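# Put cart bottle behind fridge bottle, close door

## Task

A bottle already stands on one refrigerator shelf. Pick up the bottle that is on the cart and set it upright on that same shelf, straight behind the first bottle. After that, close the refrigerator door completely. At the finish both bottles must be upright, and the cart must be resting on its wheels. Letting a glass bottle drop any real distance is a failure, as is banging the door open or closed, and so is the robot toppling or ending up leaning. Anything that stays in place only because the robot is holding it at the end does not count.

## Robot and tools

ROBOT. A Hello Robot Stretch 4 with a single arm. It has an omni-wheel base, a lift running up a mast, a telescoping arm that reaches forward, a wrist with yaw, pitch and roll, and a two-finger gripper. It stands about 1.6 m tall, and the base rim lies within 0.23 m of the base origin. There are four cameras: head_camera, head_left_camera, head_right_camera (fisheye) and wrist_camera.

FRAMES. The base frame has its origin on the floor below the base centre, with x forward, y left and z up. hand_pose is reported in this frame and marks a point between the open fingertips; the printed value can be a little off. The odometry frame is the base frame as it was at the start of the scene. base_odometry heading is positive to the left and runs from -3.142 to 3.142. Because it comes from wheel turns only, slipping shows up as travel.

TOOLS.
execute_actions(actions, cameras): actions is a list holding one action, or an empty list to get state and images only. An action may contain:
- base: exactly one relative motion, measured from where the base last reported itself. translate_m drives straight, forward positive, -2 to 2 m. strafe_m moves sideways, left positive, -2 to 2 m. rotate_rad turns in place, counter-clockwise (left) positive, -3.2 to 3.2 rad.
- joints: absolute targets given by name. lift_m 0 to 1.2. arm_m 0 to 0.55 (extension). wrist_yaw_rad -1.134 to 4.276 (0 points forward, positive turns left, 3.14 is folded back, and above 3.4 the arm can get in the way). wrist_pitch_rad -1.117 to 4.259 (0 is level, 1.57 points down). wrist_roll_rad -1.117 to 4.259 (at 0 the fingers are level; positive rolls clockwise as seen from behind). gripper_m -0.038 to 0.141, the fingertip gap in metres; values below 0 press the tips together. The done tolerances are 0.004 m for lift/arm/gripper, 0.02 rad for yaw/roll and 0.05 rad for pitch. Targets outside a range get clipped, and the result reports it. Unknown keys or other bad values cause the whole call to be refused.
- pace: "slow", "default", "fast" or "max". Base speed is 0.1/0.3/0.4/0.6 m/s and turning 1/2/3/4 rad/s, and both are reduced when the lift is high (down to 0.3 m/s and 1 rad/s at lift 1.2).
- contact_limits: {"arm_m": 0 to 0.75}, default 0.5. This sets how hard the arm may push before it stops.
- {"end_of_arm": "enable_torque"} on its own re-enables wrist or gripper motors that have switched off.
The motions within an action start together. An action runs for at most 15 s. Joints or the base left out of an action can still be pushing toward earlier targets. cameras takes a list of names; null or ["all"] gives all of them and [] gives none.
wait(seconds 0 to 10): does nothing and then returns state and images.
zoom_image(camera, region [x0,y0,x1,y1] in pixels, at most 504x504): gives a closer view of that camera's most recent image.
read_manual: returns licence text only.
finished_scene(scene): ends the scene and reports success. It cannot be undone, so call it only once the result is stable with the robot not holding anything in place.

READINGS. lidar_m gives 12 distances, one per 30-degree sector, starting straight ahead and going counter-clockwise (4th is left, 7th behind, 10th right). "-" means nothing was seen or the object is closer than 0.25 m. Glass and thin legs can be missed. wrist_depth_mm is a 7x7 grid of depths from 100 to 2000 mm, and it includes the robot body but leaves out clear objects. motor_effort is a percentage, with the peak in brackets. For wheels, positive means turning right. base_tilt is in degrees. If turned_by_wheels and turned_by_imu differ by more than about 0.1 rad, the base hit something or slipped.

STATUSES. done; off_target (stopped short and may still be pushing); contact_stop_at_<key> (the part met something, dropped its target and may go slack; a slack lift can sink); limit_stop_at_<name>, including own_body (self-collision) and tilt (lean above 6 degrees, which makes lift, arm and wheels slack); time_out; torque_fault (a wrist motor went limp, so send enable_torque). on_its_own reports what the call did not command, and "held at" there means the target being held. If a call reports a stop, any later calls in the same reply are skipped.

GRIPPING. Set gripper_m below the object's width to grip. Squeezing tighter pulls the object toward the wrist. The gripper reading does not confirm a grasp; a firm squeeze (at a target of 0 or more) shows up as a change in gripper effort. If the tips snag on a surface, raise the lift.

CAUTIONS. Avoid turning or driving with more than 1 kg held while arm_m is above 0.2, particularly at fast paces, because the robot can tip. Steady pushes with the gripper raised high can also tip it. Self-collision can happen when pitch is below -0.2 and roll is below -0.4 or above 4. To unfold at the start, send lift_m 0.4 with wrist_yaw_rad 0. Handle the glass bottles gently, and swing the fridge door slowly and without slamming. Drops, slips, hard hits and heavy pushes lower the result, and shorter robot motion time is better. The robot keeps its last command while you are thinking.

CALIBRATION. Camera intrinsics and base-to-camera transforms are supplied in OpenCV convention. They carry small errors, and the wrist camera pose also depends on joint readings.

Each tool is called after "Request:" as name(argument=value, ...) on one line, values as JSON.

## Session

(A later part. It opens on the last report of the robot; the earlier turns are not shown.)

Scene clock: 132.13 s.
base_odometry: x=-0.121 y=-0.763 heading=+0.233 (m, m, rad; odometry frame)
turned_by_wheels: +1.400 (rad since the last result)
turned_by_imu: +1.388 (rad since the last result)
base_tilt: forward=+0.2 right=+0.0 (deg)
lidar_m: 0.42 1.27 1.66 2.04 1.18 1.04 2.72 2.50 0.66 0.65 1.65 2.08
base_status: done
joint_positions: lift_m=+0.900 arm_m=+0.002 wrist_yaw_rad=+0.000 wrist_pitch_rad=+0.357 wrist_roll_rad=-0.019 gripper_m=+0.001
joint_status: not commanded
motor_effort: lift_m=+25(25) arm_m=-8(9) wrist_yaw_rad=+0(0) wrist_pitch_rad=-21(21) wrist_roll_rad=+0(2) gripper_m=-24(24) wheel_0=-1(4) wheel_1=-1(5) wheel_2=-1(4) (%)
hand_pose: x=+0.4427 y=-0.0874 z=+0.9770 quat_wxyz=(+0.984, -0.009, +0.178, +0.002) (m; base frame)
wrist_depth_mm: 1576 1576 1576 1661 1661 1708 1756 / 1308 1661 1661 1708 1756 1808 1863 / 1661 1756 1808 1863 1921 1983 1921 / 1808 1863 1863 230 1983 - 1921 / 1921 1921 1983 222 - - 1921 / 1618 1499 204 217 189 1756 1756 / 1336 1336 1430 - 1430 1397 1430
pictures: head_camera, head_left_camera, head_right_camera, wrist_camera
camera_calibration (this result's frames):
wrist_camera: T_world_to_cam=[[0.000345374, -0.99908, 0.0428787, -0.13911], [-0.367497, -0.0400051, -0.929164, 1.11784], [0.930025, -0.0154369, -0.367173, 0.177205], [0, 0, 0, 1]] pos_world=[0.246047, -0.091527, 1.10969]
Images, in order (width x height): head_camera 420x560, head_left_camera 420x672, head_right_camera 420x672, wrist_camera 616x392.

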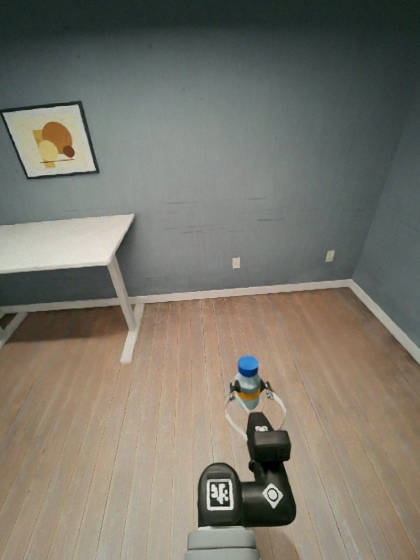

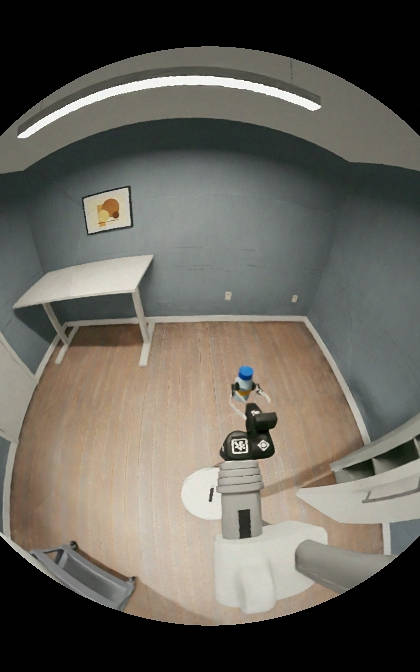

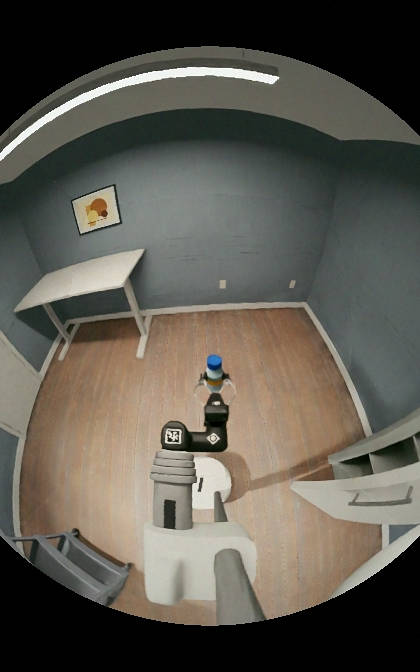

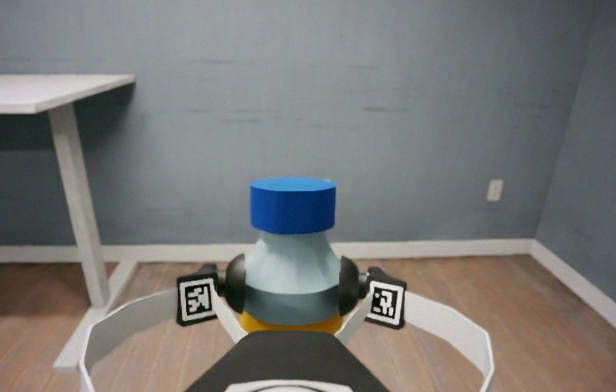

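Request:
execute_actions(actions=[{"base":{"translate_m":0.25}}], cameras=[])

Request:
execute_actions(actions=[{"base":{"strafe_m":-0.7}}], cameras=["head_left_camera","head_right_camera"])

Scene clock: 140.30 s.
base_odometry: x=+0.122 y=-0.706 heading=+0.233 (m, m, rad; odometry frame)
turned_by_wheels: +0.000 (rad since the last result)
turned_by_imu: -0.002 (rad since the last result)
base_tilt: forward=+0.2 right=-0.1 (deg)
lidar_m: 0.43 1.09 1.26 2.07 1.47 1.28 2.99 2.46 0.72 1.08 1.65 1.81
base_status: done
joint_positions: lift_m=+0.900 arm_m=+0.002 wrist_yaw_rad=+0.000 wrist_pitch_rad=+0.357 wrist_roll_rad=-0.019 gripper_m=+0.001
joint_status: not commanded
motor_effort: lift_m=+25(24) arm_m=-9(9) wrist_yaw_rad=+1(0) wrist_pitch_rad=-20(21) wrist_roll_rad=+2(1) gripper_m=-25(26) wheel_0=-1(3) wheel_1=+0(4) wheel_2=+1(9) (%)
hand_pose: x=+0.4427 y=-0.0874 z=+0.9770 quat_wxyz=(+0.984, -0.009, +0.178, +0.002) (m; base frame)
wrist_depth_mm: 1308 1366 1366 1366 1430 1430 1464 / 1308 1397 1430 1499 1537 1576 1537 / 1464 1499 1537 1537 1661 1661 1708 / 1499 1576 1618 231 1708 1756 1808 / 1661 1708 1708 222 1808 1863 1863 / 1464 1499 204 217 188 1708 1708 / 1308 1336 1430 - 1464 1397 1464
pictures: none
No camera images: the call's "cameras" was empty. Leave "cameras" out to get every camera's image.

Scene clock: 143.97 s.
base_odometry: x=+0.284 y=-1.387 heading=+0.233 (m, m, rad; odometry frame)
turned_by_wheels: +0.000 (rad since the last result)
turned_by_imu: -0.005 (rad since the last result)
base_tilt: forward=+0.2 right=+0.0 (deg)
lidar_m: 0.37 1.80 1.57 2.77 1.70 1.77 0.29 0.40 0.40 0.64 0.93 1.21
base_status: done
joint_positions: lift_m=+0.900 arm_m=+0.002 wrist_yaw_rad=+0.000 wrist_pitch_rad=+0.357 wrist_roll_rad=-0.019 gripper_m=+0.001
joint_status: not commanded
motor_effort: lift_m=+24(25) arm_m=-8(8) wrist_yaw_rad=+1(1) wrist_pitch_rad=-21(21) wrist_roll_rad=+3(2) gripper_m=-25(25) wheel_0=-1(3) wheel_1=-1(8) wheel_2=+0(1) (%)
hand_pose: x=+0.4427 y=-0.0874 z=+0.9770 quat_wxyz=(+0.984, -0.009, +0.178, +0.002) (m; base frame)
wrist_depth_mm: 1336 1366 1430 1430 1499 1430 1042 / 1397 1464 1464 1537 1576 1430 1025 / 1499 1576 1576 1576 1661 1430 1042 / 1618 1661 1661 231 1808 1430 1060 / 1756 1756 1756 222 1863 1464 1042 / 1618 1537 204 216 188 1366 1060 / 1336 1366 1397 - 1397 1255 1025
pictures: head_left_camera, head_right_camera
Images, in order (width x height): head_left_camera 420x672, head_right_camera 420x672.

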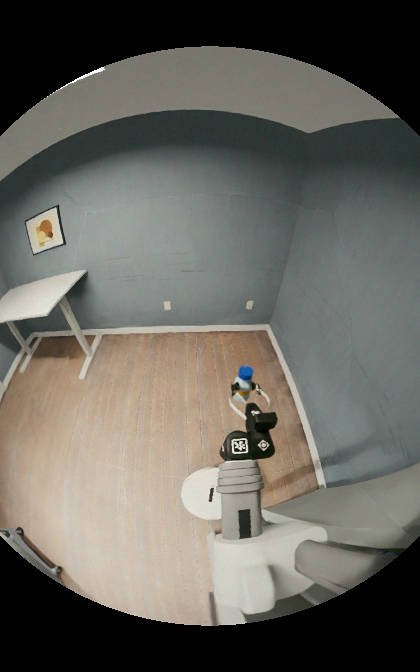

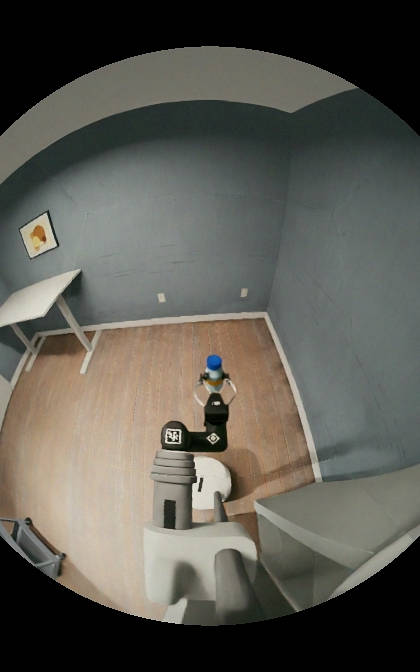

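Request:
execute_actions(actions=[{"base":{"translate_m":-0.3},"pace":"slow"}], cameras=["head_left_camera","head_right_camera"])

Scene clock: 153.67 s.
base_odometry: x=-0.008 y=-1.456 heading=+0.233 (m, m, rad; odometry frame)
turned_by_wheels: +0.000 (rad since the last result)
turned_by_imu: -0.001 (rad since the last result)
base_tilt: forward=+0.2 right=+0.0 (deg)
lidar_m: 0.40 1.80 1.78 2.75 1.51 0.28 0.30 0.36 0.40 0.36 0.37 1.26
base_status: done
joint_positions: lift_m=+0.900 arm_m=+0.001 wrist_yaw_rad=+0.000 wrist_pitch_rad=+0.357 wrist_roll_rad=-0.019 gripper_m=+0.001
joint_status: not commanded
motor_effort: lift_m=+25(25) arm_m=-8(9) wrist_yaw_rad=+1(0) wrist_pitch_rad=-21(21) wrist_roll_rad=+2(1) gripper_m=-24(25) wheel_0=+0(6) wheel_1=-1(11) wheel_2=+0(10) (%)
hand_pose: x=+0.4427 y=-0.0874 z=+0.9770 quat_wxyz=(+0.984, -0.009, +0.178, +0.002) (m; base frame)
wrist_depth_mm: 1661 1661 1708 1708 1756 1464 1078 / 1708 1708 1756 1808 1863 1499 1060 / 1808 1863 1921 1921 - 1499 1098 / 1921 1921 1983 231 - 1499 1078 / 1983 - - 222 - 1499 1078 / 1576 1499 204 217 189 1397 1078 / 1397 1336 1430 - 1430 1281 1060
pictures: head_left_camera, head_right_camera
Images, in order (width x height): head_left_camera 420x672, head_right_camera 420x672.

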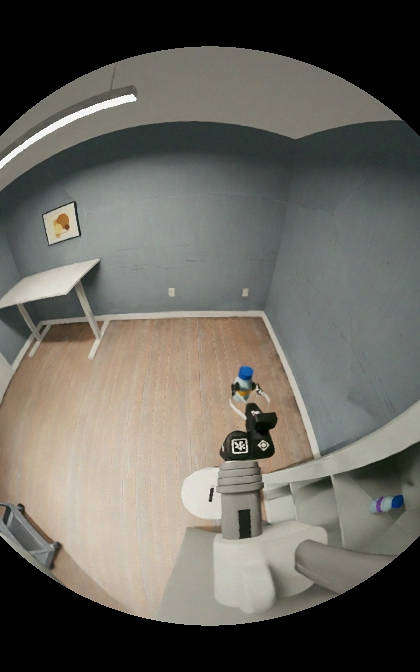

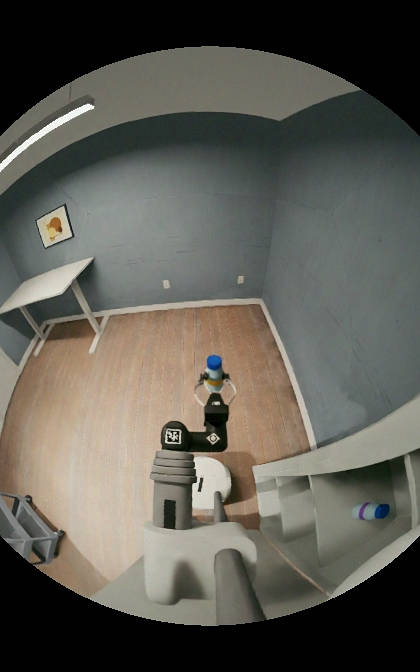

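Request:
execute_actions(actions=[{"base":{"translate_m":-0.2},"pace":"slow"}], cameras=[])

Request:
execute_actions(actions=[{"base":{"strafe_m":0.45},"pace":"slow"}], cameras=["head_left_camera","head_right_camera"])

Scene clock: 163.03 s.
base_odometry: x=-0.203 y=-1.502 heading=+0.233 (m, m, rad; odometry frame)
turned_by_wheels: +0.000 (rad since the last result)
turned_by_imu: -0.001 (rad since the last result)
base_tilt: forward=+0.2 right=+0.0 (deg)
lidar_m: 0.45 1.88 1.98 1.94 1.39 0.26 0.25 0.25 0.32 0.37 0.40 1.27
base_status: done
joint_positions: lift_m=+0.900 arm_m=+0.001 wrist_yaw_rad=+0.000 wrist_pitch_rad=+0.357 wrist_roll_rad=-0.019 gripper_m=+0.001
joint_status: not commanded
motor_effort: lift_m=+24(25) arm_m=-8(8) wrist_yaw_rad=+1(1) wrist_pitch_rad=-20(21) wrist_roll_rad=+3(0) gripper_m=-24(24) wheel_0=-1(4) wheel_1=-1(5) wheel_2=+0(5) (%)
hand_pose: x=+0.4427 y=-0.0874 z=+0.9770 quat_wxyz=(+0.984, -0.009, +0.178, +0.002) (m; base frame)
wrist_depth_mm: 1808 1863 1921 1921 1983 1499 1078 / 1921 1863 1983 1983 - 1537 1098 / 1983 - - - - 1537 1118 / - - - 231 - 1499 1118 / - - - 223 - 1537 1098 / 1618 1464 205 216 189 1430 1118 / 1366 1336 1397 - 1430 1336 1078
pictures: none
No camera images: the call's "cameras" was empty. Leave "cameras" out to get every camera's image.

Scene clock: 168.67 s.
base_odometry: x=-0.306 y=-1.064 heading=+0.233 (m, m, rad; odometry frame)
turned_by_wheels: +0.000 (rad since the last result)
turned_by_imu: +0.001 (rad since the last result)
base_tilt: forward=+0.3 right=-0.1 (deg)
lidar_m: 0.44 1.64 1.98 2.31 1.01 1.19 2.47 0.33 0.34 0.81 0.81 1.87
base_status: done
joint_positions: lift_m=+0.900 arm_m=+0.001 wrist_yaw_rad=+0.000 wrist_pitch_rad=+0.357 wrist_roll_rad=-0.019 gripper_m=+0.001
joint_status: not commanded
motor_effort: lift_m=+24(24) arm_m=-8(8) wrist_yaw_rad=+0(1) wrist_pitch_rad=-21(20) wrist_roll_rad=+1(1) gripper_m=-24(24) wheel_0=+0(4) wheel_1=+2(5) wheel_2=-1(1) (%)
hand_pose: x=+0.4427 y=-0.0874 z=+0.9770 quat_wxyz=(+0.984, -0.009, +0.178, +0.002) (m; base frame)
wrist_depth_mm: 1756 1756 1863 1863 1921 1921 1708 / 1756 1921 1983 - - - 1708 / 1921 - - - - - 1708 / - - - 230 - - 1661 / 1921 - - 223 - - 1661 / 1576 1499 204 216 189 1708 1576 / 1397 1336 1430 - 1430 1430 1464
pictures: head_left_camera, head_right_camera
Images, in order (width x height): head_left_camera 420x672, head_right_camera 420x672.

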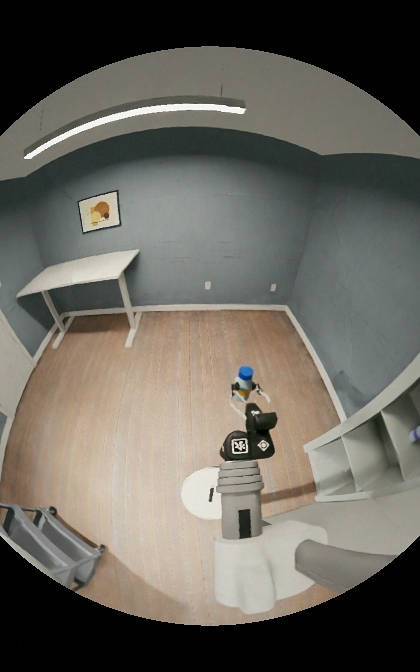

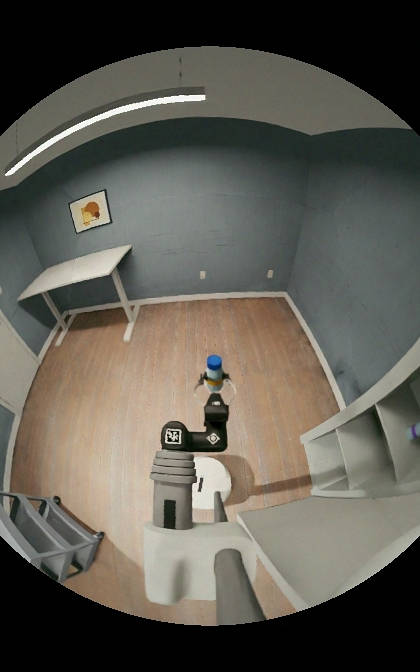

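Request:
execute_actions(actions=[{"base":{"strafe_m":0.15}}], cameras=[])

Request:
execute_actions(actions=[{"base":{"rotate_rad":-1.57},"pace":"slow"}])

Scene clock: 173.43 s.
base_odometry: x=-0.341 y=-0.918 heading=+0.233 (m, m, rad; odometry frame)
turned_by_wheels: +0.000 (rad since the last result)
turned_by_imu: +0.000 (rad since the last result)
base_tilt: forward=+0.1 right=-0.1 (deg)
lidar_m: 0.40 1.59 1.95 2.15 0.96 0.90 2.49 2.55 0.44 0.95 1.02 2.06
base_status: done
joint_positions: lift_m=+0.900 arm_m=+0.001 wrist_yaw_rad=+0.000 wrist_pitch_rad=+0.357 wrist_roll_rad=-0.019 gripper_m=+0.001
joint_status: not commanded
motor_effort: lift_m=+24(24) arm_m=-9(9) wrist_yaw_rad=+0(0) wrist_pitch_rad=-20(20) wrist_roll_rad=+2(3) gripper_m=-25(24) wheel_0=+1(3) wheel_1=+0(7) wheel_2=+0(0) (%)
hand_pose: x=+0.4427 y=-0.0874 z=+0.9770 quat_wxyz=(+0.984, -0.009, +0.178, +0.002) (m; base frame)
wrist_depth_mm: 1756 1808 1863 1921 1921 1983 1863 / 1661 1863 1983 1983 - - 1921 / 1921 - - - - - 1921 / - - - 230 - - 1863 / 1983 1921 - 222 - - 1808 / 1576 1537 203 216 189 1708 1756 / 1366 1366 1430 - 1397 1397 1430
pictures: none
No camera images: the call's "cameras" was empty. Leave "cameras" out to get every camera's image.

Scene clock: 176.30 s.
base_odometry: x=-0.341 y=-0.918 heading=-1.337 (m, m, rad; odometry frame)
turned_by_wheels: -1.570 (rad since the last result)
turned_by_imu: -1.557 (rad since the last result)
base_tilt: forward=+0.2 right=-0.1 (deg)
lidar_m: 0.41 1.03 2.06 2.21 1.57 2.00 2.16 0.90 0.92 2.48 2.40 0.46
base_status: done
joint_positions: lift_m=+0.900 arm_m=+0.001 wrist_yaw_rad=+0.000 wrist_pitch_rad=+0.357 wrist_roll_rad=-0.019 gripper_m=+0.001
joint_status: not commanded
motor_effort: lift_m=+24(24) arm_m=-8(8) wrist_yaw_rad=+1(0) wrist_pitch_rad=-20(20) wrist_roll_rad=+0(2) gripper_m=-24(24) wheel_0=+1(6) wheel_1=+1(4) wheel_2=+0(5) (%)
hand_pose: x=+0.4427 y=-0.0874 z=+0.9771 quat_wxyz=(+0.984, -0.009, +0.178, +0.002) (m; base frame)
wrist_depth_mm: 1182 723 1098 1098 621 340 254 / 1205 732 1138 1160 621 340 255 / 1308 778 976 946 615 340 250 / 1336 904 1281 232 609 338 250 / 1430 904 1098 222 554 340 248 / 1499 904 204 216 188 315 251 / 1336 1008 1205 - 544 296 250
pictures: head_camera, head_left_camera, head_right_camera, wrist_camera
camera_calibration (this result's frames):
wrist_camera: T_world_to_cam=[[0.000263586, -0.999081, 0.042857, -0.139074], [-0.367453, -0.0399556, -0.929184, 1.11787], [0.930042, -0.015503, -0.367126, 0.177229], [0, 0, 0, 1]] pos_world=[0.245969, -0.0915335, 1.10973]
Images, in order (width x height): head_camera 420x560, head_left_camera 420x672, head_right_camera 420x672, wrist_camera 616x392.

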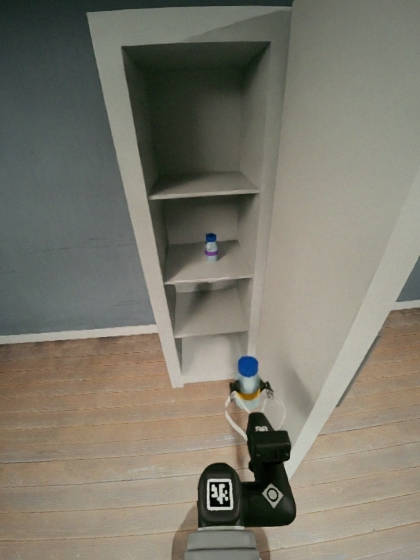

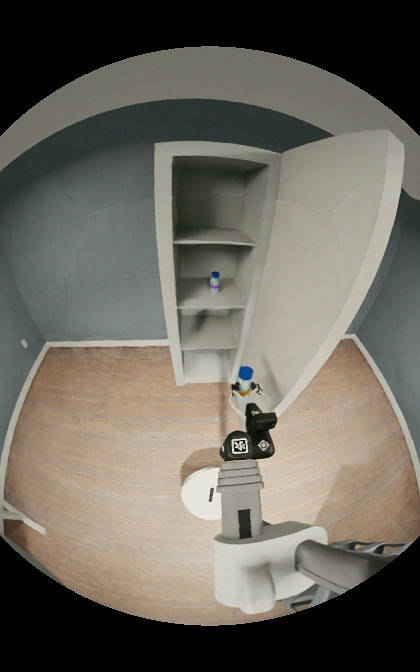

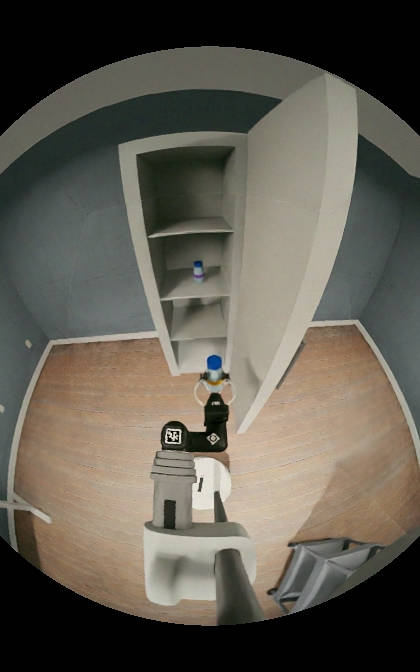

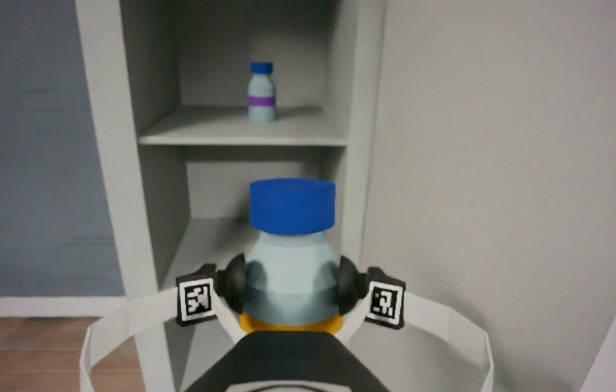

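Request:
execute_actions(actions=[{"joints":{"lift_m":0.975}}], cameras=[])

Request:
execute_actions(actions=[{"base":{"translate_m":0.1},"joints":{"arm_m":0.45},"pace":"slow"}], cameras=["head_camera","wrist_camera"])

Scene clock: 241.77 s.
base_odometry: x=-0.341 y=-0.918 heading=-1.337 (m, m, rad; odometry frame)
turned_by_wheels: +0.000 (rad since the last result)
turned_by_imu: -0.001 (rad since the last result)
base_tilt: forward=+0.2 right=+0.0 (deg)
lidar_m: 0.96 0.95 2.08 2.21 1.58 2.00 2.16 0.94 0.91 2.47 2.41 0.44
base_status: not commanded
joint_positions: lift_m=+0.975 arm_m=+0.001 wrist_yaw_rad=+0.000 wrist_pitch_rad=+0.357 wrist_roll_rad=-0.019 gripper_m=+0.001
joint_status: all done
motor_effort: lift_m=+25(23) arm_m=-8(8) wrist_yaw_rad=+0(1) wrist_pitch_rad=-20(21) wrist_roll_rad=+2(2) gripper_m=-24(24) wheel_0=+1(1) wheel_1=+2(2) wheel_2=+0(1) (%)
hand_pose: x=+0.4427 y=-0.0874 z=+1.0520 quat_wxyz=(+0.984, -0.009, +0.178, +0.002) (m; base frame)
wrist_depth_mm: 1160 723 1078 1098 615 340 254 / 1205 732 1160 1160 615 342 256 / 1281 809 1060 991 621 342 250 / 1366 820 1281 231 615 342 249 / 1464 904 1205 223 549 340 249 / 1537 904 204 216 188 315 252 / 1464 991 1308 - 539 294 251
pictures: none
No camera images: the call's "cameras" was empty. Leave "cameras" out to get every camera's image.

Scene clock: 247.53 s.
base_odometry: x=-0.318 y=-1.016 heading=-1.337 (m, m, rad; odometry frame)
turned_by_wheels: +0.000 (rad since the last result)
turned_by_imu: -0.001 (rad since the last result)
base_tilt: forward=+0.2 right=+0.0 (deg)
lidar_m: 0.86 0.90 1.90 2.20 1.63 1.99 2.25 1.00 1.05 2.47 0.42 0.35
base_status: done
joint_positions: lift_m=+0.975 arm_m=+0.448 wrist_yaw_rad=+0.000 wrist_pitch_rad=+0.357 wrist_roll_rad=-0.019 gripper_m=+0.001
joint_status: all done
motor_effort: lift_m=+26(25) arm_m=+9(10) wrist_yaw_rad=+1(1) wrist_pitch_rad=-20(20) wrist_roll_rad=+3(0) gripper_m=-24(24) wheel_0=+2(4) wheel_1=+1(4) wheel_2=+0(5) (%)
hand_pose: x=+0.8896 y=-0.0874 z=+1.0520 quat_wxyz=(+0.984, -0.009, +0.178, +0.002) (m; base frame)
wrist_depth_mm: 508 574 591 603 379 221 213 / 508 615 621 640 382 229 227 / 517 647 654 668 382 241 241 / 512 661 436 230 387 255 254 / 469 492 449 222 349 276 230 / 382 364 204 216 189 289 228 / 325 322 338 - 340 285 227
pictures: head_camera, wrist_camera
camera_calibration (this result's frames):
wrist_camera: T_world_to_cam=[[0.000258961, -0.999081, 0.042857, -0.142399], [-0.367396, -0.0399548, -0.929206, 1.35168], [0.930065, -0.0155048, -0.367069, -0.211021], [0, 0, 0, 1]] pos_world=[0.692902, -0.0915337, 1.18463]
Images, in order (width x height): head_camera 420x560, wrist_camera 616x392.

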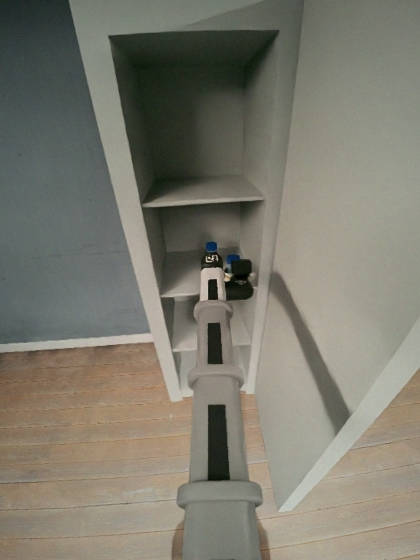

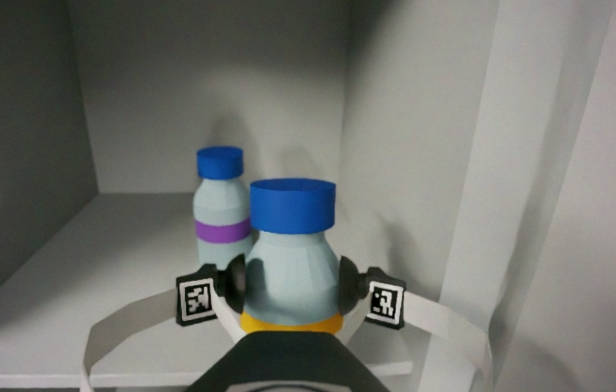

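Request:
execute_actions(actions=[{"joints":{"arm_m":0.51},"pace":"slow"}], cameras=[])

Request:
execute_actions(actions=[{"joints":{"lift_m":0.945},"pace":"slow"}], cameras=["head_camera","wrist_camera"])

Scene clock: 257.33 s.
base_odometry: x=-0.318 y=-1.016 heading=-1.337 (m, m, rad; odometry frame)
turned_by_wheels: +0.000 (rad since the last result)
turned_by_imu: -0.001 (rad since the last result)
base_tilt: forward=+0.2 right=+0.0 (deg)
lidar_m: 0.86 0.90 1.93 2.22 1.61 2.01 2.27 1.00 1.04 2.47 0.40 0.38
base_status: not commanded
joint_positions: lift_m=+0.975 arm_m=+0.508 wrist_yaw_rad=+0.000 wrist_pitch_rad=+0.357 wrist_roll_rad=-0.019 gripper_m=+0.001
joint_status: all done
motor_effort: lift_m=+25(26) arm_m=+10(9) wrist_yaw_rad=+1(1) wrist_pitch_rad=-20(21) wrist_roll_rad=+2(0) gripper_m=-25(24) wheel_0=+2(2) wheel_1=+1(1) wheel_2=+0(0) (%)
hand_pose: x=+0.9496 y=-0.0874 z=+1.0520 quat_wxyz=(+0.984, -0.009, +0.178, +0.002) (m; base frame)
wrist_depth_mm: 504 525 535 549 366 214 - / 517 554 564 580 373 216 168 / 525 591 597 615 370 216 175 / 521 609 377 230 373 217 187 / 473 492 377 222 338 217 202 / 382 364 204 216 189 216 219 / 325 320 338 - 324 232 240
pictures: none
No camera images: the call's "cameras" was empty. Leave "cameras" out to get every camera's image.

Scene clock: 258.40 s.
base_odometry: x=-0.318 y=-1.016 heading=-1.337 (m, m, rad; odometry frame)
turned_by_wheels: +0.000 (rad since the last result)
turned_by_imu: +0.000 (rad since the last result)
base_tilt: forward=+0.3 right=+0.0 (deg)
lidar_m: 0.89 0.89 1.91 2.22 1.59 2.00 2.25 0.98 1.05 2.47 0.41 0.36
base_status: not commanded
joint_positions: lift_m=+0.945 arm_m=+0.508 wrist_yaw_rad=+0.000 wrist_pitch_rad=+0.357 wrist_roll_rad=-0.019 gripper_m=+0.001
joint_status: all done
motor_effort: lift_m=+20(20) arm_m=+9(9) wrist_yaw_rad=+1(0) wrist_pitch_rad=-20(20) wrist_roll_rad=+1(0) gripper_m=-24(23) wheel_0=+2(2) wheel_1=+1(1) wheel_2=+0(0) (%)
hand_pose: x=+0.9496 y=-0.0874 z=+1.0224 quat_wxyz=(+0.984, -0.009, +0.178, +0.002) (m; base frame)
wrist_depth_mm: 508 530 535 544 366 213 - / 517 549 564 580 370 216 168 / 525 585 585 609 373 216 176 / 508 591 368 231 373 217 187 / 430 436 377 222 338 217 202 / 340 324 204 217 188 216 218 / 289 285 300 - 298 233 240
pictures: head_camera, wrist_camera
camera_calibration (this result's frames):
wrist_camera: T_world_to_cam=[[0.000261284, -0.999081, 0.042857, -0.141147], [-0.367447, -0.0399548, -0.929186, 1.34623], [0.930044, -0.0155049, -0.36712, -0.277617], [0, 0, 0, 1]] pos_world=[0.752902, -0.0915337, 1.15503]
Images, in order (width x height): head_camera 420x560, wrist_camera 616x392.

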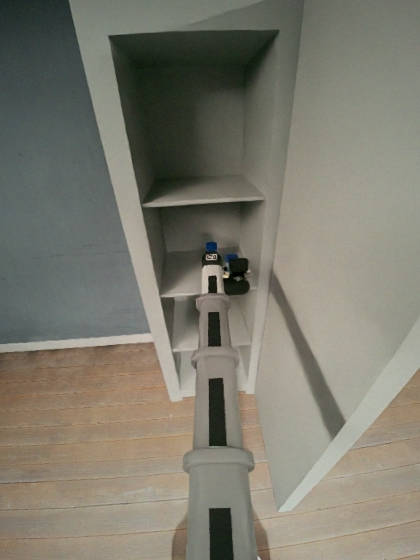

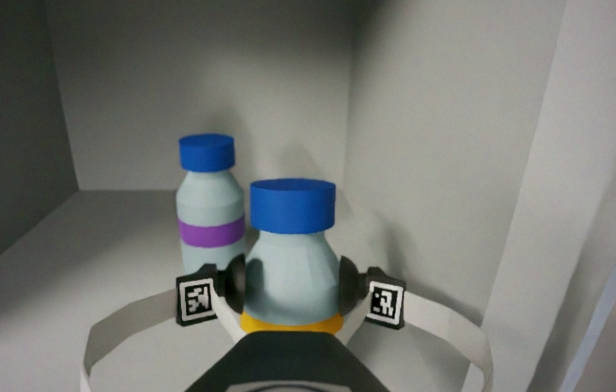

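Request:
execute_actions(actions=[{"joints":{"lift_m":0.918},"pace":"slow"}], cameras=["wrist_camera"])

Scene clock: 265.77 s.
base_odometry: x=-0.318 y=-1.016 heading=-1.337 (m, m, rad; odometry frame)
turned_by_wheels: +0.000 (rad since the last result)
turned_by_imu: -0.001 (rad since the last result)
base_tilt: forward=+0.1 right=+0.0 (deg)
lidar_m: 0.88 0.88 1.94 2.22 1.62 1.98 2.26 0.98 1.03 2.47 0.40 0.35
base_status: not commanded
joint_positions: lift_m=+0.919 arm_m=+0.508 wrist_yaw_rad=-0.002 wrist_pitch_rad=+0.335 wrist_roll_rad=-0.019 gripper_m=+0.001
joint_status: all done
on_its_own: wrist_pitch_rad is at rest, and its effort (+42) is outside its rest range (-23 to +23)
motor_effort: lift_m=+11(16) arm_m=+9(9) wrist_yaw_rad=+7(6) wrist_pitch_rad=+42(43) wrist_roll_rad=+1(2) gripper_m=-21(25) wheel_0=+2(2) wheel_1=+1(1) wheel_2=+0(0) (%)
hand_pose: x=+0.9516 y=-0.0879 z=+1.0021 quat_wxyz=(+0.986, -0.009, +0.167, +0.001) (m; base frame)
wrist_depth_mm: 504 530 535 549 362 213 - / 521 549 564 574 366 214 169 / 525 585 580 609 368 214 176 / 512 597 362 220 366 215 186 / 424 433 368 223 334 214 200 / 330 312 208 215 187 214 214 / 274 276 281 - 287 227 231
pictures: wrist_camera
camera_calibration (this result's frames):
wrist_camera: T_world_to_cam=[[-0.00261416, -0.99908, 0.0427968, -0.138006], [-0.347049, -0.0392305, -0.937026, 1.31665], [0.937843, -0.0173021, -0.346627, -0.315013], [0, 0, 0, 1]] pos_world=[0.752014, -0.0916765, 1.13045]
Images, in order (width x height): wrist_camera 616x392.

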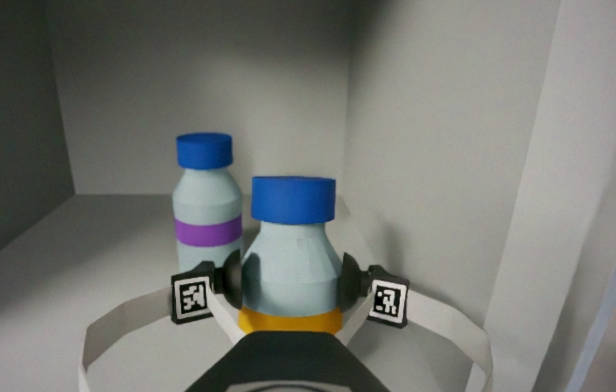

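Request:
execute_actions(actions=[{"joints":{"lift_m":0.93},"pace":"slow"}], cameras=[])

Request:
execute_actions(actions=[{"joints":{"gripper_m":0.09}}], cameras=[])

Request:
execute_actions(actions=[{"joints":{"arm_m":0.39},"pace":"slow"}], cameras=[])

Request:
execute_actions(actions=[{"joints":{"gripper_m":0.03,"lift_m":0.905}}], cameras=["head_camera","wrist_camera"])

Scene clock: 275.87 s.
base_odometry: x=-0.318 y=-1.016 heading=-1.337 (m, m, rad; odometry frame)
turned_by_wheels: +0.000 (rad since the last result)
turned_by_imu: -0.001 (rad since the last result)
base_tilt: forward=+0.2 right=+0.0 (deg)
lidar_m: 0.88 0.91 1.92 2.21 1.62 2.00 2.25 0.98 1.03 2.48 0.41 0.38
base_status: not commanded
joint_positions: lift_m=+0.930 arm_m=+0.508 wrist_yaw_rad=-0.002 wrist_pitch_rad=+0.347 wrist_roll_rad=-0.019 gripper_m=+0.001
joint_status: all done
motor_effort: lift_m=+22(23) arm_m=+9(9) wrist_yaw_rad=+5(6) wrist_pitch_rad=+8(43) wrist_roll_rad=+0(3) gripper_m=-23(23) wheel_0=+2(2) wheel_1=+1(1) wheel_2=+0(0) (%)
hand_pose: x=+0.9505 y=-0.0878 z=+1.0100 quat_wxyz=(+0.985, -0.009, +0.173, +0.001) (m; base frame)
wrist_depth_mm: 504 525 535 549 366 213 - / 521 554 564 580 368 214 168 / 525 580 585 603 368 216 175 / 512 591 362 220 368 216 187 / 424 430 373 224 338 216 200 / 332 312 204 217 187 215 216 / 277 277 291 - 289 229 236
pictures: none
No camera images: the call's "cameras" was empty. Leave "cameras" out to get every camera's image.

Scene clock: 277.57 s.
base_odometry: x=-0.318 y=-1.016 heading=-1.337 (m, m, rad; odometry frame)
turned_by_wheels: +0.000 (rad since the last result)
turned_by_imu: -0.001 (rad since the last result)
base_tilt: forward=+0.2 right=+0.0 (deg)
lidar_m: 0.88 0.90 1.93 2.21 1.63 2.01 2.25 0.97 1.03 2.48 0.40 0.38
base_status: not commanded
joint_positions: lift_m=+0.930 arm_m=+0.508 wrist_yaw_rad=-0.001 wrist_pitch_rad=+0.352 wrist_roll_rad=-0.019 gripper_m=+0.090
joint_status: all done
motor_effort: lift_m=+19(22) arm_m=+9(9) wrist_yaw_rad=+2(6) wrist_pitch_rad=-6(26) wrist_roll_rad=+1(3) gripper_m=-2(25) wheel_0=+0(2) wheel_1=+0(1) wheel_2=-1(1) (%)
hand_pose: x=+0.9501 y=-0.0876 z=+1.0088 quat_wxyz=(+0.984, -0.009, +0.175, +0.001) (m; base frame)
wrist_depth_mm: 508 525 535 554 364 213 - / 517 554 564 580 368 215 168 / 525 585 375 615 368 216 175 / 508 574 364 216 370 216 187 / 413 421 377 187 338 216 201 / 325 317 211 198 201 218 217 / 272 271 287 - 285 229 236
pictures: none
No camera images: the call's "cameras" was empty. Leave "cameras" out to get every camera's image.

Scene clock: 280.03 s.
base_odometry: x=-0.318 y=-1.016 heading=-1.337 (m, m, rad; odometry frame)
turned_by_wheels: +0.000 (rad since the last result)
turned_by_imu: -0.001 (rad since the last result)
base_tilt: forward=+0.3 right=+0.0 (deg)
lidar_m: 0.86 0.89 1.95 2.22 1.61 1.96 2.26 0.98 1.04 2.47 0.41 0.37
base_status: not commanded
joint_positions: lift_m=+0.930 arm_m=+0.392 wrist_yaw_rad=+0.000 wrist_pitch_rad=+0.352 wrist_roll_rad=-0.019 gripper_m=+0.090
joint_status: all done
motor_effort: lift_m=+19(19) arm_m=-9(9) wrist_yaw_rad=+1(2) wrist_pitch_rad=-6(6) wrist_roll_rad=+3(1) gripper_m=-1(1) wheel_0=+1(1) wheel_1=+0(0) wheel_2=+0(1) (%)
hand_pose: x=+0.8332 y=-0.0875 z=+1.0088 quat_wxyz=(+0.984, -0.009, +0.175, +0.001) (m; base frame)
wrist_depth_mm: 504 634 640 654 389 267 232 / 512 661 676 683 394 281 232 / 512 699 480 707 394 296 233 / 496 569 496 312 397 312 234 / 413 421 410 320 362 329 232 / 355 349 357 338 201 306 230 / 496 699 798 - 397 285 229
pictures: none
No camera images: the call's "cameras" was empty. Leave "cameras" out to get every camera's image.

Scene clock: 281.43 s.
base_odometry: x=-0.318 y=-1.016 heading=-1.337 (m, m, rad; odometry frame)
turned_by_wheels: +0.000 (rad since the last result)
turned_by_imu: +0.000 (rad since the last result)
base_tilt: forward=+0.2 right=-0.1 (deg)
lidar_m: 0.88 0.88 1.91 2.21 1.60 2.00 2.24 0.99 1.06 2.47 0.40 0.36
base_status: not commanded
joint_positions: lift_m=+0.905 arm_m=+0.392 wrist_yaw_rad=+0.000 wrist_pitch_rad=+0.352 wrist_roll_rad=-0.019 gripper_m=+0.030
joint_status: all done
motor_effort: lift_m=+19(14) arm_m=-9(9) wrist_yaw_rad=+2(2) wrist_pitch_rad=-6(5) wrist_roll_rad=+3(2) gripper_m=-3(6) wheel_0=+1(1) wheel_1=+0(0) wheel_2=+0(0) (%)
hand_pose: x=+0.8332 y=-0.0875 z=+0.9839 quat_wxyz=(+0.984, -0.009, +0.175, +0.001) (m; base frame)
wrist_depth_mm: 504 634 640 647 389 266 231 / 508 654 668 699 392 281 233 / 508 683 473 300 394 296 233 / 466 512 488 303 397 314 233 / 366 373 377 317 359 325 232 / 488 691 195 661 347 306 230 / 500 661 750 - 397 286 228
pictures: head_camera, wrist_camera
camera_calibration (this result's frames):
wrist_camera: T_world_to_cam=[[-0.000317565, -0.999083, 0.0428054, -0.139028], [-0.362704, -0.0397755, -0.931055, 1.26564], [0.931904, -0.0158214, -0.362359, -0.189783], [0, 0, 0, 1]] pos_world=[0.635868, -0.0915618, 1.11556]
Images, in order (width x height): head_camera 420x560, wrist_camera 616x392.

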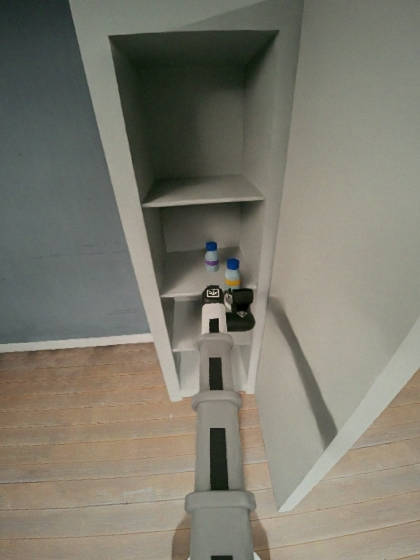

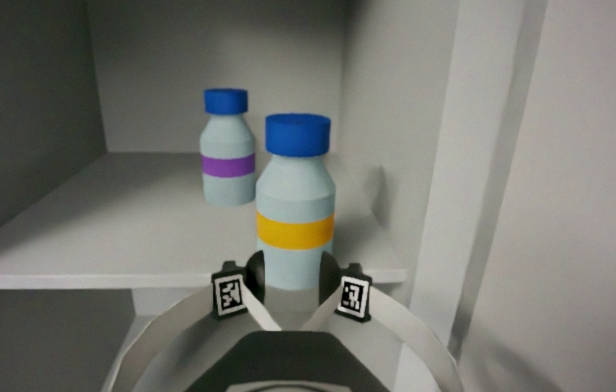

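Request:
execute_actions(actions=[{"joints":{"lift_m":0.922,"gripper_m":0.02}}], cameras=[])

Request:
execute_actions(actions=[{"joints":{"arm_m":0.54},"pace":"slow"}], cameras=["head_camera","wrist_camera"])

Scene clock: 288.90 s.
base_odometry: x=-0.318 y=-1.016 heading=-1.337 (m, m, rad; odometry frame)
turned_by_wheels: +0.000 (rad since the last result)
turned_by_imu: -0.001 (rad since the last result)
base_tilt: forward=+0.3 right=+0.0 (deg)
lidar_m: 0.85 0.90 1.97 2.23 1.61 2.00 2.26 0.95 1.03 2.47 0.42 0.37
base_status: not commanded
joint_positions: lift_m=+0.922 arm_m=+0.392 wrist_yaw_rad=+0.000 wrist_pitch_rad=+0.352 wrist_roll_rad=-0.019 gripper_m=+0.020
joint_status: all done
motor_effort: lift_m=+23(18) arm_m=-8(9) wrist_yaw_rad=+2(2) wrist_pitch_rad=-6(6) wrist_roll_rad=+2(3) gripper_m=-3(3) wheel_0=+1(1) wheel_1=+0(0) wheel_2=+0(1) (%)
hand_pose: x=+0.8332 y=-0.0875 z=+1.0005 quat_wxyz=(+0.984, -0.009, +0.175, +0.001) (m; base frame)
wrist_depth_mm: 504 634 640 654 392 266 231 / 512 661 676 683 394 279 233 / 512 691 477 654 397 296 233 / 496 554 488 309 397 315 233 / 397 407 410 315 382 329 232 / 449 351 191 214 349 307 231 / 504 640 778 - 397 286 228
pictures: none
No camera images: the call's "cameras" was empty. Leave "cameras" out to get every camera's image.

Scene clock: 291.80 s.
base_odometry: x=-0.318 y=-1.016 heading=-1.337 (m, m, rad; odometry frame)
turned_by_wheels: +0.000 (rad since the last result)
turned_by_imu: -0.001 (rad since the last result)
base_tilt: forward=+0.3 right=+0.0 (deg)
lidar_m: 0.86 0.89 1.92 2.21 1.61 2.00 2.27 0.97 1.08 2.46 0.41 0.35
base_status: not commanded
joint_positions: lift_m=+0.922 arm_m=+0.539 wrist_yaw_rad=+0.000 wrist_pitch_rad=+0.350 wrist_roll_rad=-0.019 gripper_m=+0.020
joint_status: all done
motor_effort: lift_m=+18(24) arm_m=+8(11) wrist_yaw_rad=+2(7) wrist_pitch_rad=+0(37) wrist_roll_rad=+0(3) gripper_m=-4(5) wheel_0=+1(0) wheel_1=+0(0) wheel_2=+0(1) (%)
hand_pose: x=+0.9804 y=-0.0875 z=+1.0014 quat_wxyz=(+0.985, -0.009, +0.174, +0.001) (m; base frame)
wrist_depth_mm: 488 500 508 521 359 211 - / 508 525 539 554 362 211 165 / 521 554 554 580 366 212 166 / 508 554 336 585 364 213 163 / 402 404 345 296 364 213 166 / 317 322 191 214 278 211 176 / 265 257 277 - 266 198 189
pictures: head_camera, wrist_camera
camera_calibration (this result's frames):
wrist_camera: T_world_to_cam=[[-0.000401382, -0.999083, 0.0428056, -0.13965], [-0.360913, -0.0397757, -0.931751, 1.33428], [0.932599, -0.0158231, -0.360566, -0.323051], [0, 0, 0, 1]] pos_world=[0.78278, -0.0915619, 1.13271]
Images, in order (width x height): head_camera 420x560, wrist_camera 616x392.

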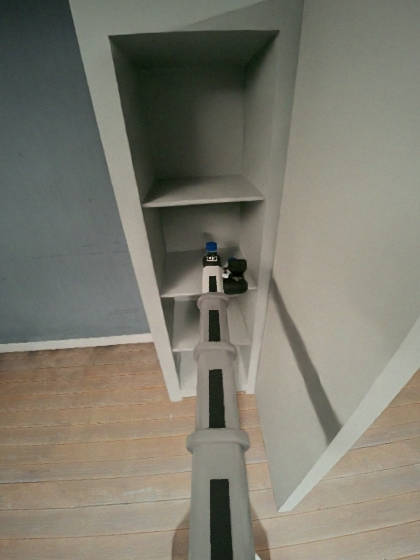

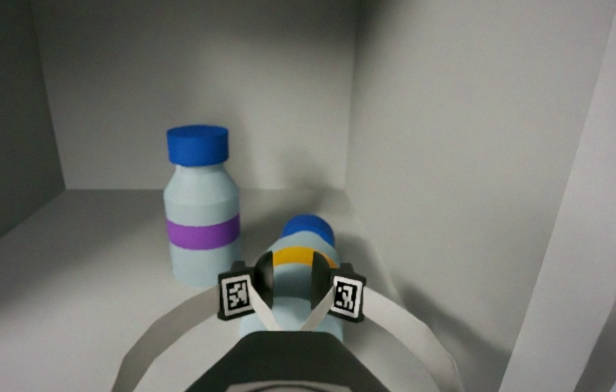

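Request:
execute_actions(actions=[{"joints":{"lift_m":0.935,"gripper_m":0.085,"arm_m":0.55},"pace":"slow"}], cameras=[])

Request:
execute_actions(actions=[{"joints":{"lift_m":0.893},"pace":"slow"}], cameras=["wrist_camera"])

Scene clock: 312.63 s.
base_odometry: x=-0.318 y=-1.016 heading=-1.337 (m, m, rad; odometry frame)
turned_by_wheels: +0.000 (rad since the last result)
turned_by_imu: -0.001 (rad since the last result)
base_tilt: forward=+0.2 right=+0.0 (deg)
lidar_m: 0.89 0.90 1.92 2.20 1.61 1.97 2.25 0.99 1.06 2.47 0.41 0.37
base_status: not commanded
joint_positions: lift_m=+0.935 arm_m=+0.546 wrist_yaw_rad=+0.000 wrist_pitch_rad=+0.352 wrist_roll_rad=-0.019 gripper_m=+0.085
joint_status: all done
joint sent to its limit — the command would take arm_m past its upper limit, so that joint was sent only as far as its limit.
motor_effort: lift_m=+24(25) arm_m=+9(7) wrist_yaw_rad=+1(2) wrist_pitch_rad=-5(5) wrist_roll_rad=+0(1) gripper_m=-1(4) wheel_0=+1(1) wheel_1=+0(0) wheel_2=+0(0) (%)
hand_pose: x=+0.9877 y=-0.0875 z=+1.0136 quat_wxyz=(+0.985, -0.009, +0.175, +0.001) (m; base frame)
wrist_depth_mm: 477 492 500 512 357 209 - / 504 517 530 544 359 210 165 / 521 544 549 574 362 211 165 / 512 564 332 597 364 212 165 / 421 427 343 351 329 212 162 / 332 325 258 246 204 211 169 / 279 277 293 - 290 192 179
pictures: none
No camera images: the call's "cameras" was empty. Leave "cameras" out to get every camera's image.

Scene clock: 313.83 s.
base_odometry: x=-0.318 y=-1.016 heading=-1.337 (m, m, rad; odometry frame)
turned_by_wheels: +0.000 (rad since the last result)
turned_by_imu: +0.000 (rad since the last result)
base_tilt: forward=+0.2 right=+0.1 (deg)
lidar_m: 0.88 0.89 1.93 2.20 1.62 1.99 2.26 0.99 1.06 2.47 0.40 0.38
base_status: not commanded
joint_positions: lift_m=+0.893 arm_m=+0.546 wrist_yaw_rad=+0.000 wrist_pitch_rad=+0.352 wrist_roll_rad=-0.019 gripper_m=+0.085
joint_status: all done
motor_effort: lift_m=+18(19) arm_m=+9(9) wrist_yaw_rad=+2(2) wrist_pitch_rad=-5(5) wrist_roll_rad=-1(1) gripper_m=-1(0) wheel_0=+1(1) wheel_1=+0(0) wheel_2=+0(0) (%)
hand_pose: x=+0.9877 y=-0.0875 z=+0.9720 quat_wxyz=(+0.985, -0.009, +0.175, +0.001) (m; base frame)
wrist_depth_mm: 477 496 500 508 359 209 - / 504 517 521 544 359 211 165 / 521 544 319 574 362 211 165 / 462 473 322 496 364 213 166 / 345 349 330 240 330 212 162 / 272 265 226 225 204 211 169 / 227 227 239 - 237 193 179
pictures: wrist_camera
camera_calibration (this result's frames):
wrist_camera: T_world_to_cam=[[-0.00033412, -0.999083, 0.0428059, -0.138454], [-0.362367, -0.0397756, -0.931186, 1.31039], [0.932035, -0.0158226, -0.362022, -0.3385], [0, 0, 0, 1]] pos_world=[0.79029, -0.0915618, 1.1036]
Images, in order (width x height): wrist_camera 616x392.

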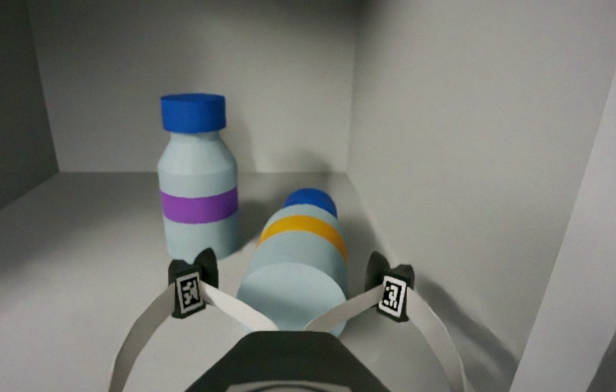

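Request:
execute_actions(actions=[{"base":{"translate_m":0.04},"pace":"slow"}], cameras=[])

Request:
execute_actions(actions=[{"joints":{"gripper_m":0.0}}], cameras=["wrist_camera"])

Request:
execute_actions(actions=[{"joints":{"lift_m":0.915},"pace":"slow"}], cameras=["wrist_camera"])

Scene clock: 320.13 s.
base_odometry: x=-0.309 y=-1.055 heading=-1.337 (m, m, rad; odometry frame)
turned_by_wheels: +0.000 (rad since the last result)
turned_by_imu: -0.001 (rad since the last result)
base_tilt: forward=+0.3 right=-0.1 (deg)
lidar_m: 0.83 0.87 1.88 2.23 1.64 2.01 2.30 0.98 1.13 2.46 0.33 0.36
base_status: done
joint_positions: lift_m=+0.893 arm_m=+0.546 wrist_yaw_rad=+0.000 wrist_pitch_rad=+0.352 wrist_roll_rad=-0.019 gripper_m=+0.085
joint_status: not commanded
motor_effort: lift_m=+19(18) arm_m=+9(9) wrist_yaw_rad=+2(2) wrist_pitch_rad=-5(5) wrist_roll_rad=+1(0) gripper_m=-1(3) wheel_0=-1(2) wheel_1=+0(4) wheel_2=+0(5) (%)
hand_pose: x=+0.9877 y=-0.0875 z=+0.9720 quat_wxyz=(+0.985, -0.009, +0.175, +0.001) (m; base frame)
wrist_depth_mm: 445 459 466 473 349 204 - / 466 480 492 504 351 206 160 / 488 504 508 535 353 206 161 / 462 415 290 504 355 206 162 / 345 332 298 240 320 207 162 / 270 266 195 184 204 205 161 / 229 226 231 - 237 188 -
pictures: none
No camera images: the call's "cameras" was empty. Leave "cameras" out to get every camera's image.

Scene clock: 321.77 s.
base_odometry: x=-0.309 y=-1.055 heading=-1.337 (m, m, rad; odometry frame)
turned_by_wheels: +0.000 (rad since the last result)
turned_by_imu: -0.001 (rad since the last result)
base_tilt: forward=+0.2 right=+0.0 (deg)
lidar_m: 0.81 0.86 1.87 2.21 1.63 2.03 2.30 0.99 1.14 2.46 0.36 0.37
base_status: not commanded
joint_positions: lift_m=+0.893 arm_m=+0.546 wrist_yaw_rad=+0.000 wrist_pitch_rad=+0.355 wrist_roll_rad=-0.019 gripper_m=+0.001
joint_status: all done
motor_effort: lift_m=+20(20) arm_m=+8(9) wrist_yaw_rad=+0(2) wrist_pitch_rad=-15(15) wrist_roll_rad=+2(1) gripper_m=-22(21) wheel_0=-1(2) wheel_1=+0(1) wheel_2=+0(1) (%)
hand_pose: x=+0.9876 y=-0.0874 z=+0.9709 quat_wxyz=(+0.984, -0.009, +0.177, +0.002) (m; base frame)
wrist_depth_mm: 449 455 466 477 349 204 - / 469 477 488 504 351 205 160 / 488 500 508 530 351 206 161 / 459 410 290 488 355 207 162 / 338 327 290 230 322 207 161 / 267 176 183 182 186 183 161 / 220 225 228 - 235 187 -
pictures: wrist_camera
camera_calibration (this result's frames):
wrist_camera: T_world_to_cam=[[0.000281514, -0.999083, 0.0428061, -0.138892], [-0.365672, -0.0399444, -0.929886, 1.31135], [0.930744, -0.0153912, -0.365348, -0.334247], [0, 0, 0, 1]] pos_world=[0.79066, -0.0915278, 1.10323]
Images, in order (width x height): wrist_camera 616x392.

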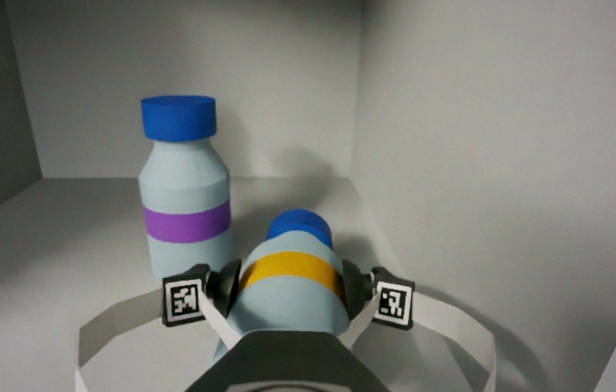

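Scene clock: 322.70 s.
base_odometry: x=-0.309 y=-1.055 heading=-1.337 (m, m, rad; odometry frame)
turned_by_wheels: +0.000 (rad since the last result)
turned_by_imu: +0.000 (rad since the last result)
base_tilt: forward=+0.2 right=+0.0 (deg)
lidar_m: 0.83 0.86 1.87 2.21 1.63 2.03 2.29 1.01 1.13 2.46 0.34 0.35
base_status: not commanded
joint_positions: lift_m=+0.915 arm_m=+0.546 wrist_yaw_rad=+0.000 wrist_pitch_rad=+0.357 wrist_roll_rad=-0.019 gripper_m=+0.001
joint_status: all done
motor_effort: lift_m=+26(23) arm_m=+8(8) wrist_yaw_rad=+0(0) wrist_pitch_rad=-19(20) wrist_roll_rad=+1(1) gripper_m=-23(24) wheel_0=-1(1) wheel_1=+0(0) wheel_2=+0(1) (%)
hand_pose: x=+0.9875 y=-0.0874 z=+0.9921 quat_wxyz=(+0.984, -0.009, +0.177, +0.002) (m; base frame)
wrist_depth_mm: 445 459 466 473 349 204 - / 466 480 492 504 351 205 160 / 488 500 512 535 355 206 162 / 480 477 296 539 353 207 162 / 375 362 291 230 322 207 161 / 296 175 183 182 186 184 160 / 246 249 253 - 259 187 -
pictures: wrist_camera
camera_calibration (this result's frames):
wrist_camera: T_world_to_cam=[[0.000341283, -0.999083, 0.0428061, -0.139855], [-0.366968, -0.0399448, -0.929375, 1.33172], [0.930233, -0.0153913, -0.366646, -0.324603], [0, 0, 0, 1]] pos_world=[0.790705, -0.0915278, 1.12464]
Images, in order (width x height): wrist_camera 616x392.

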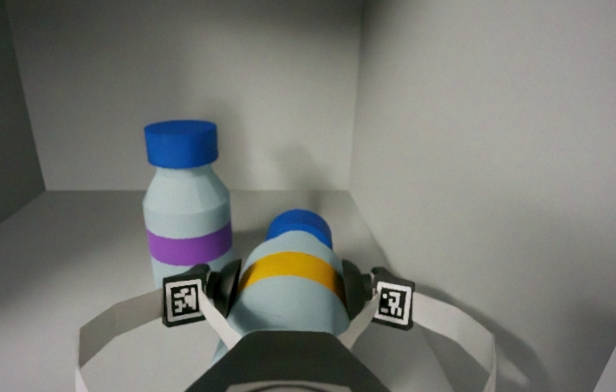

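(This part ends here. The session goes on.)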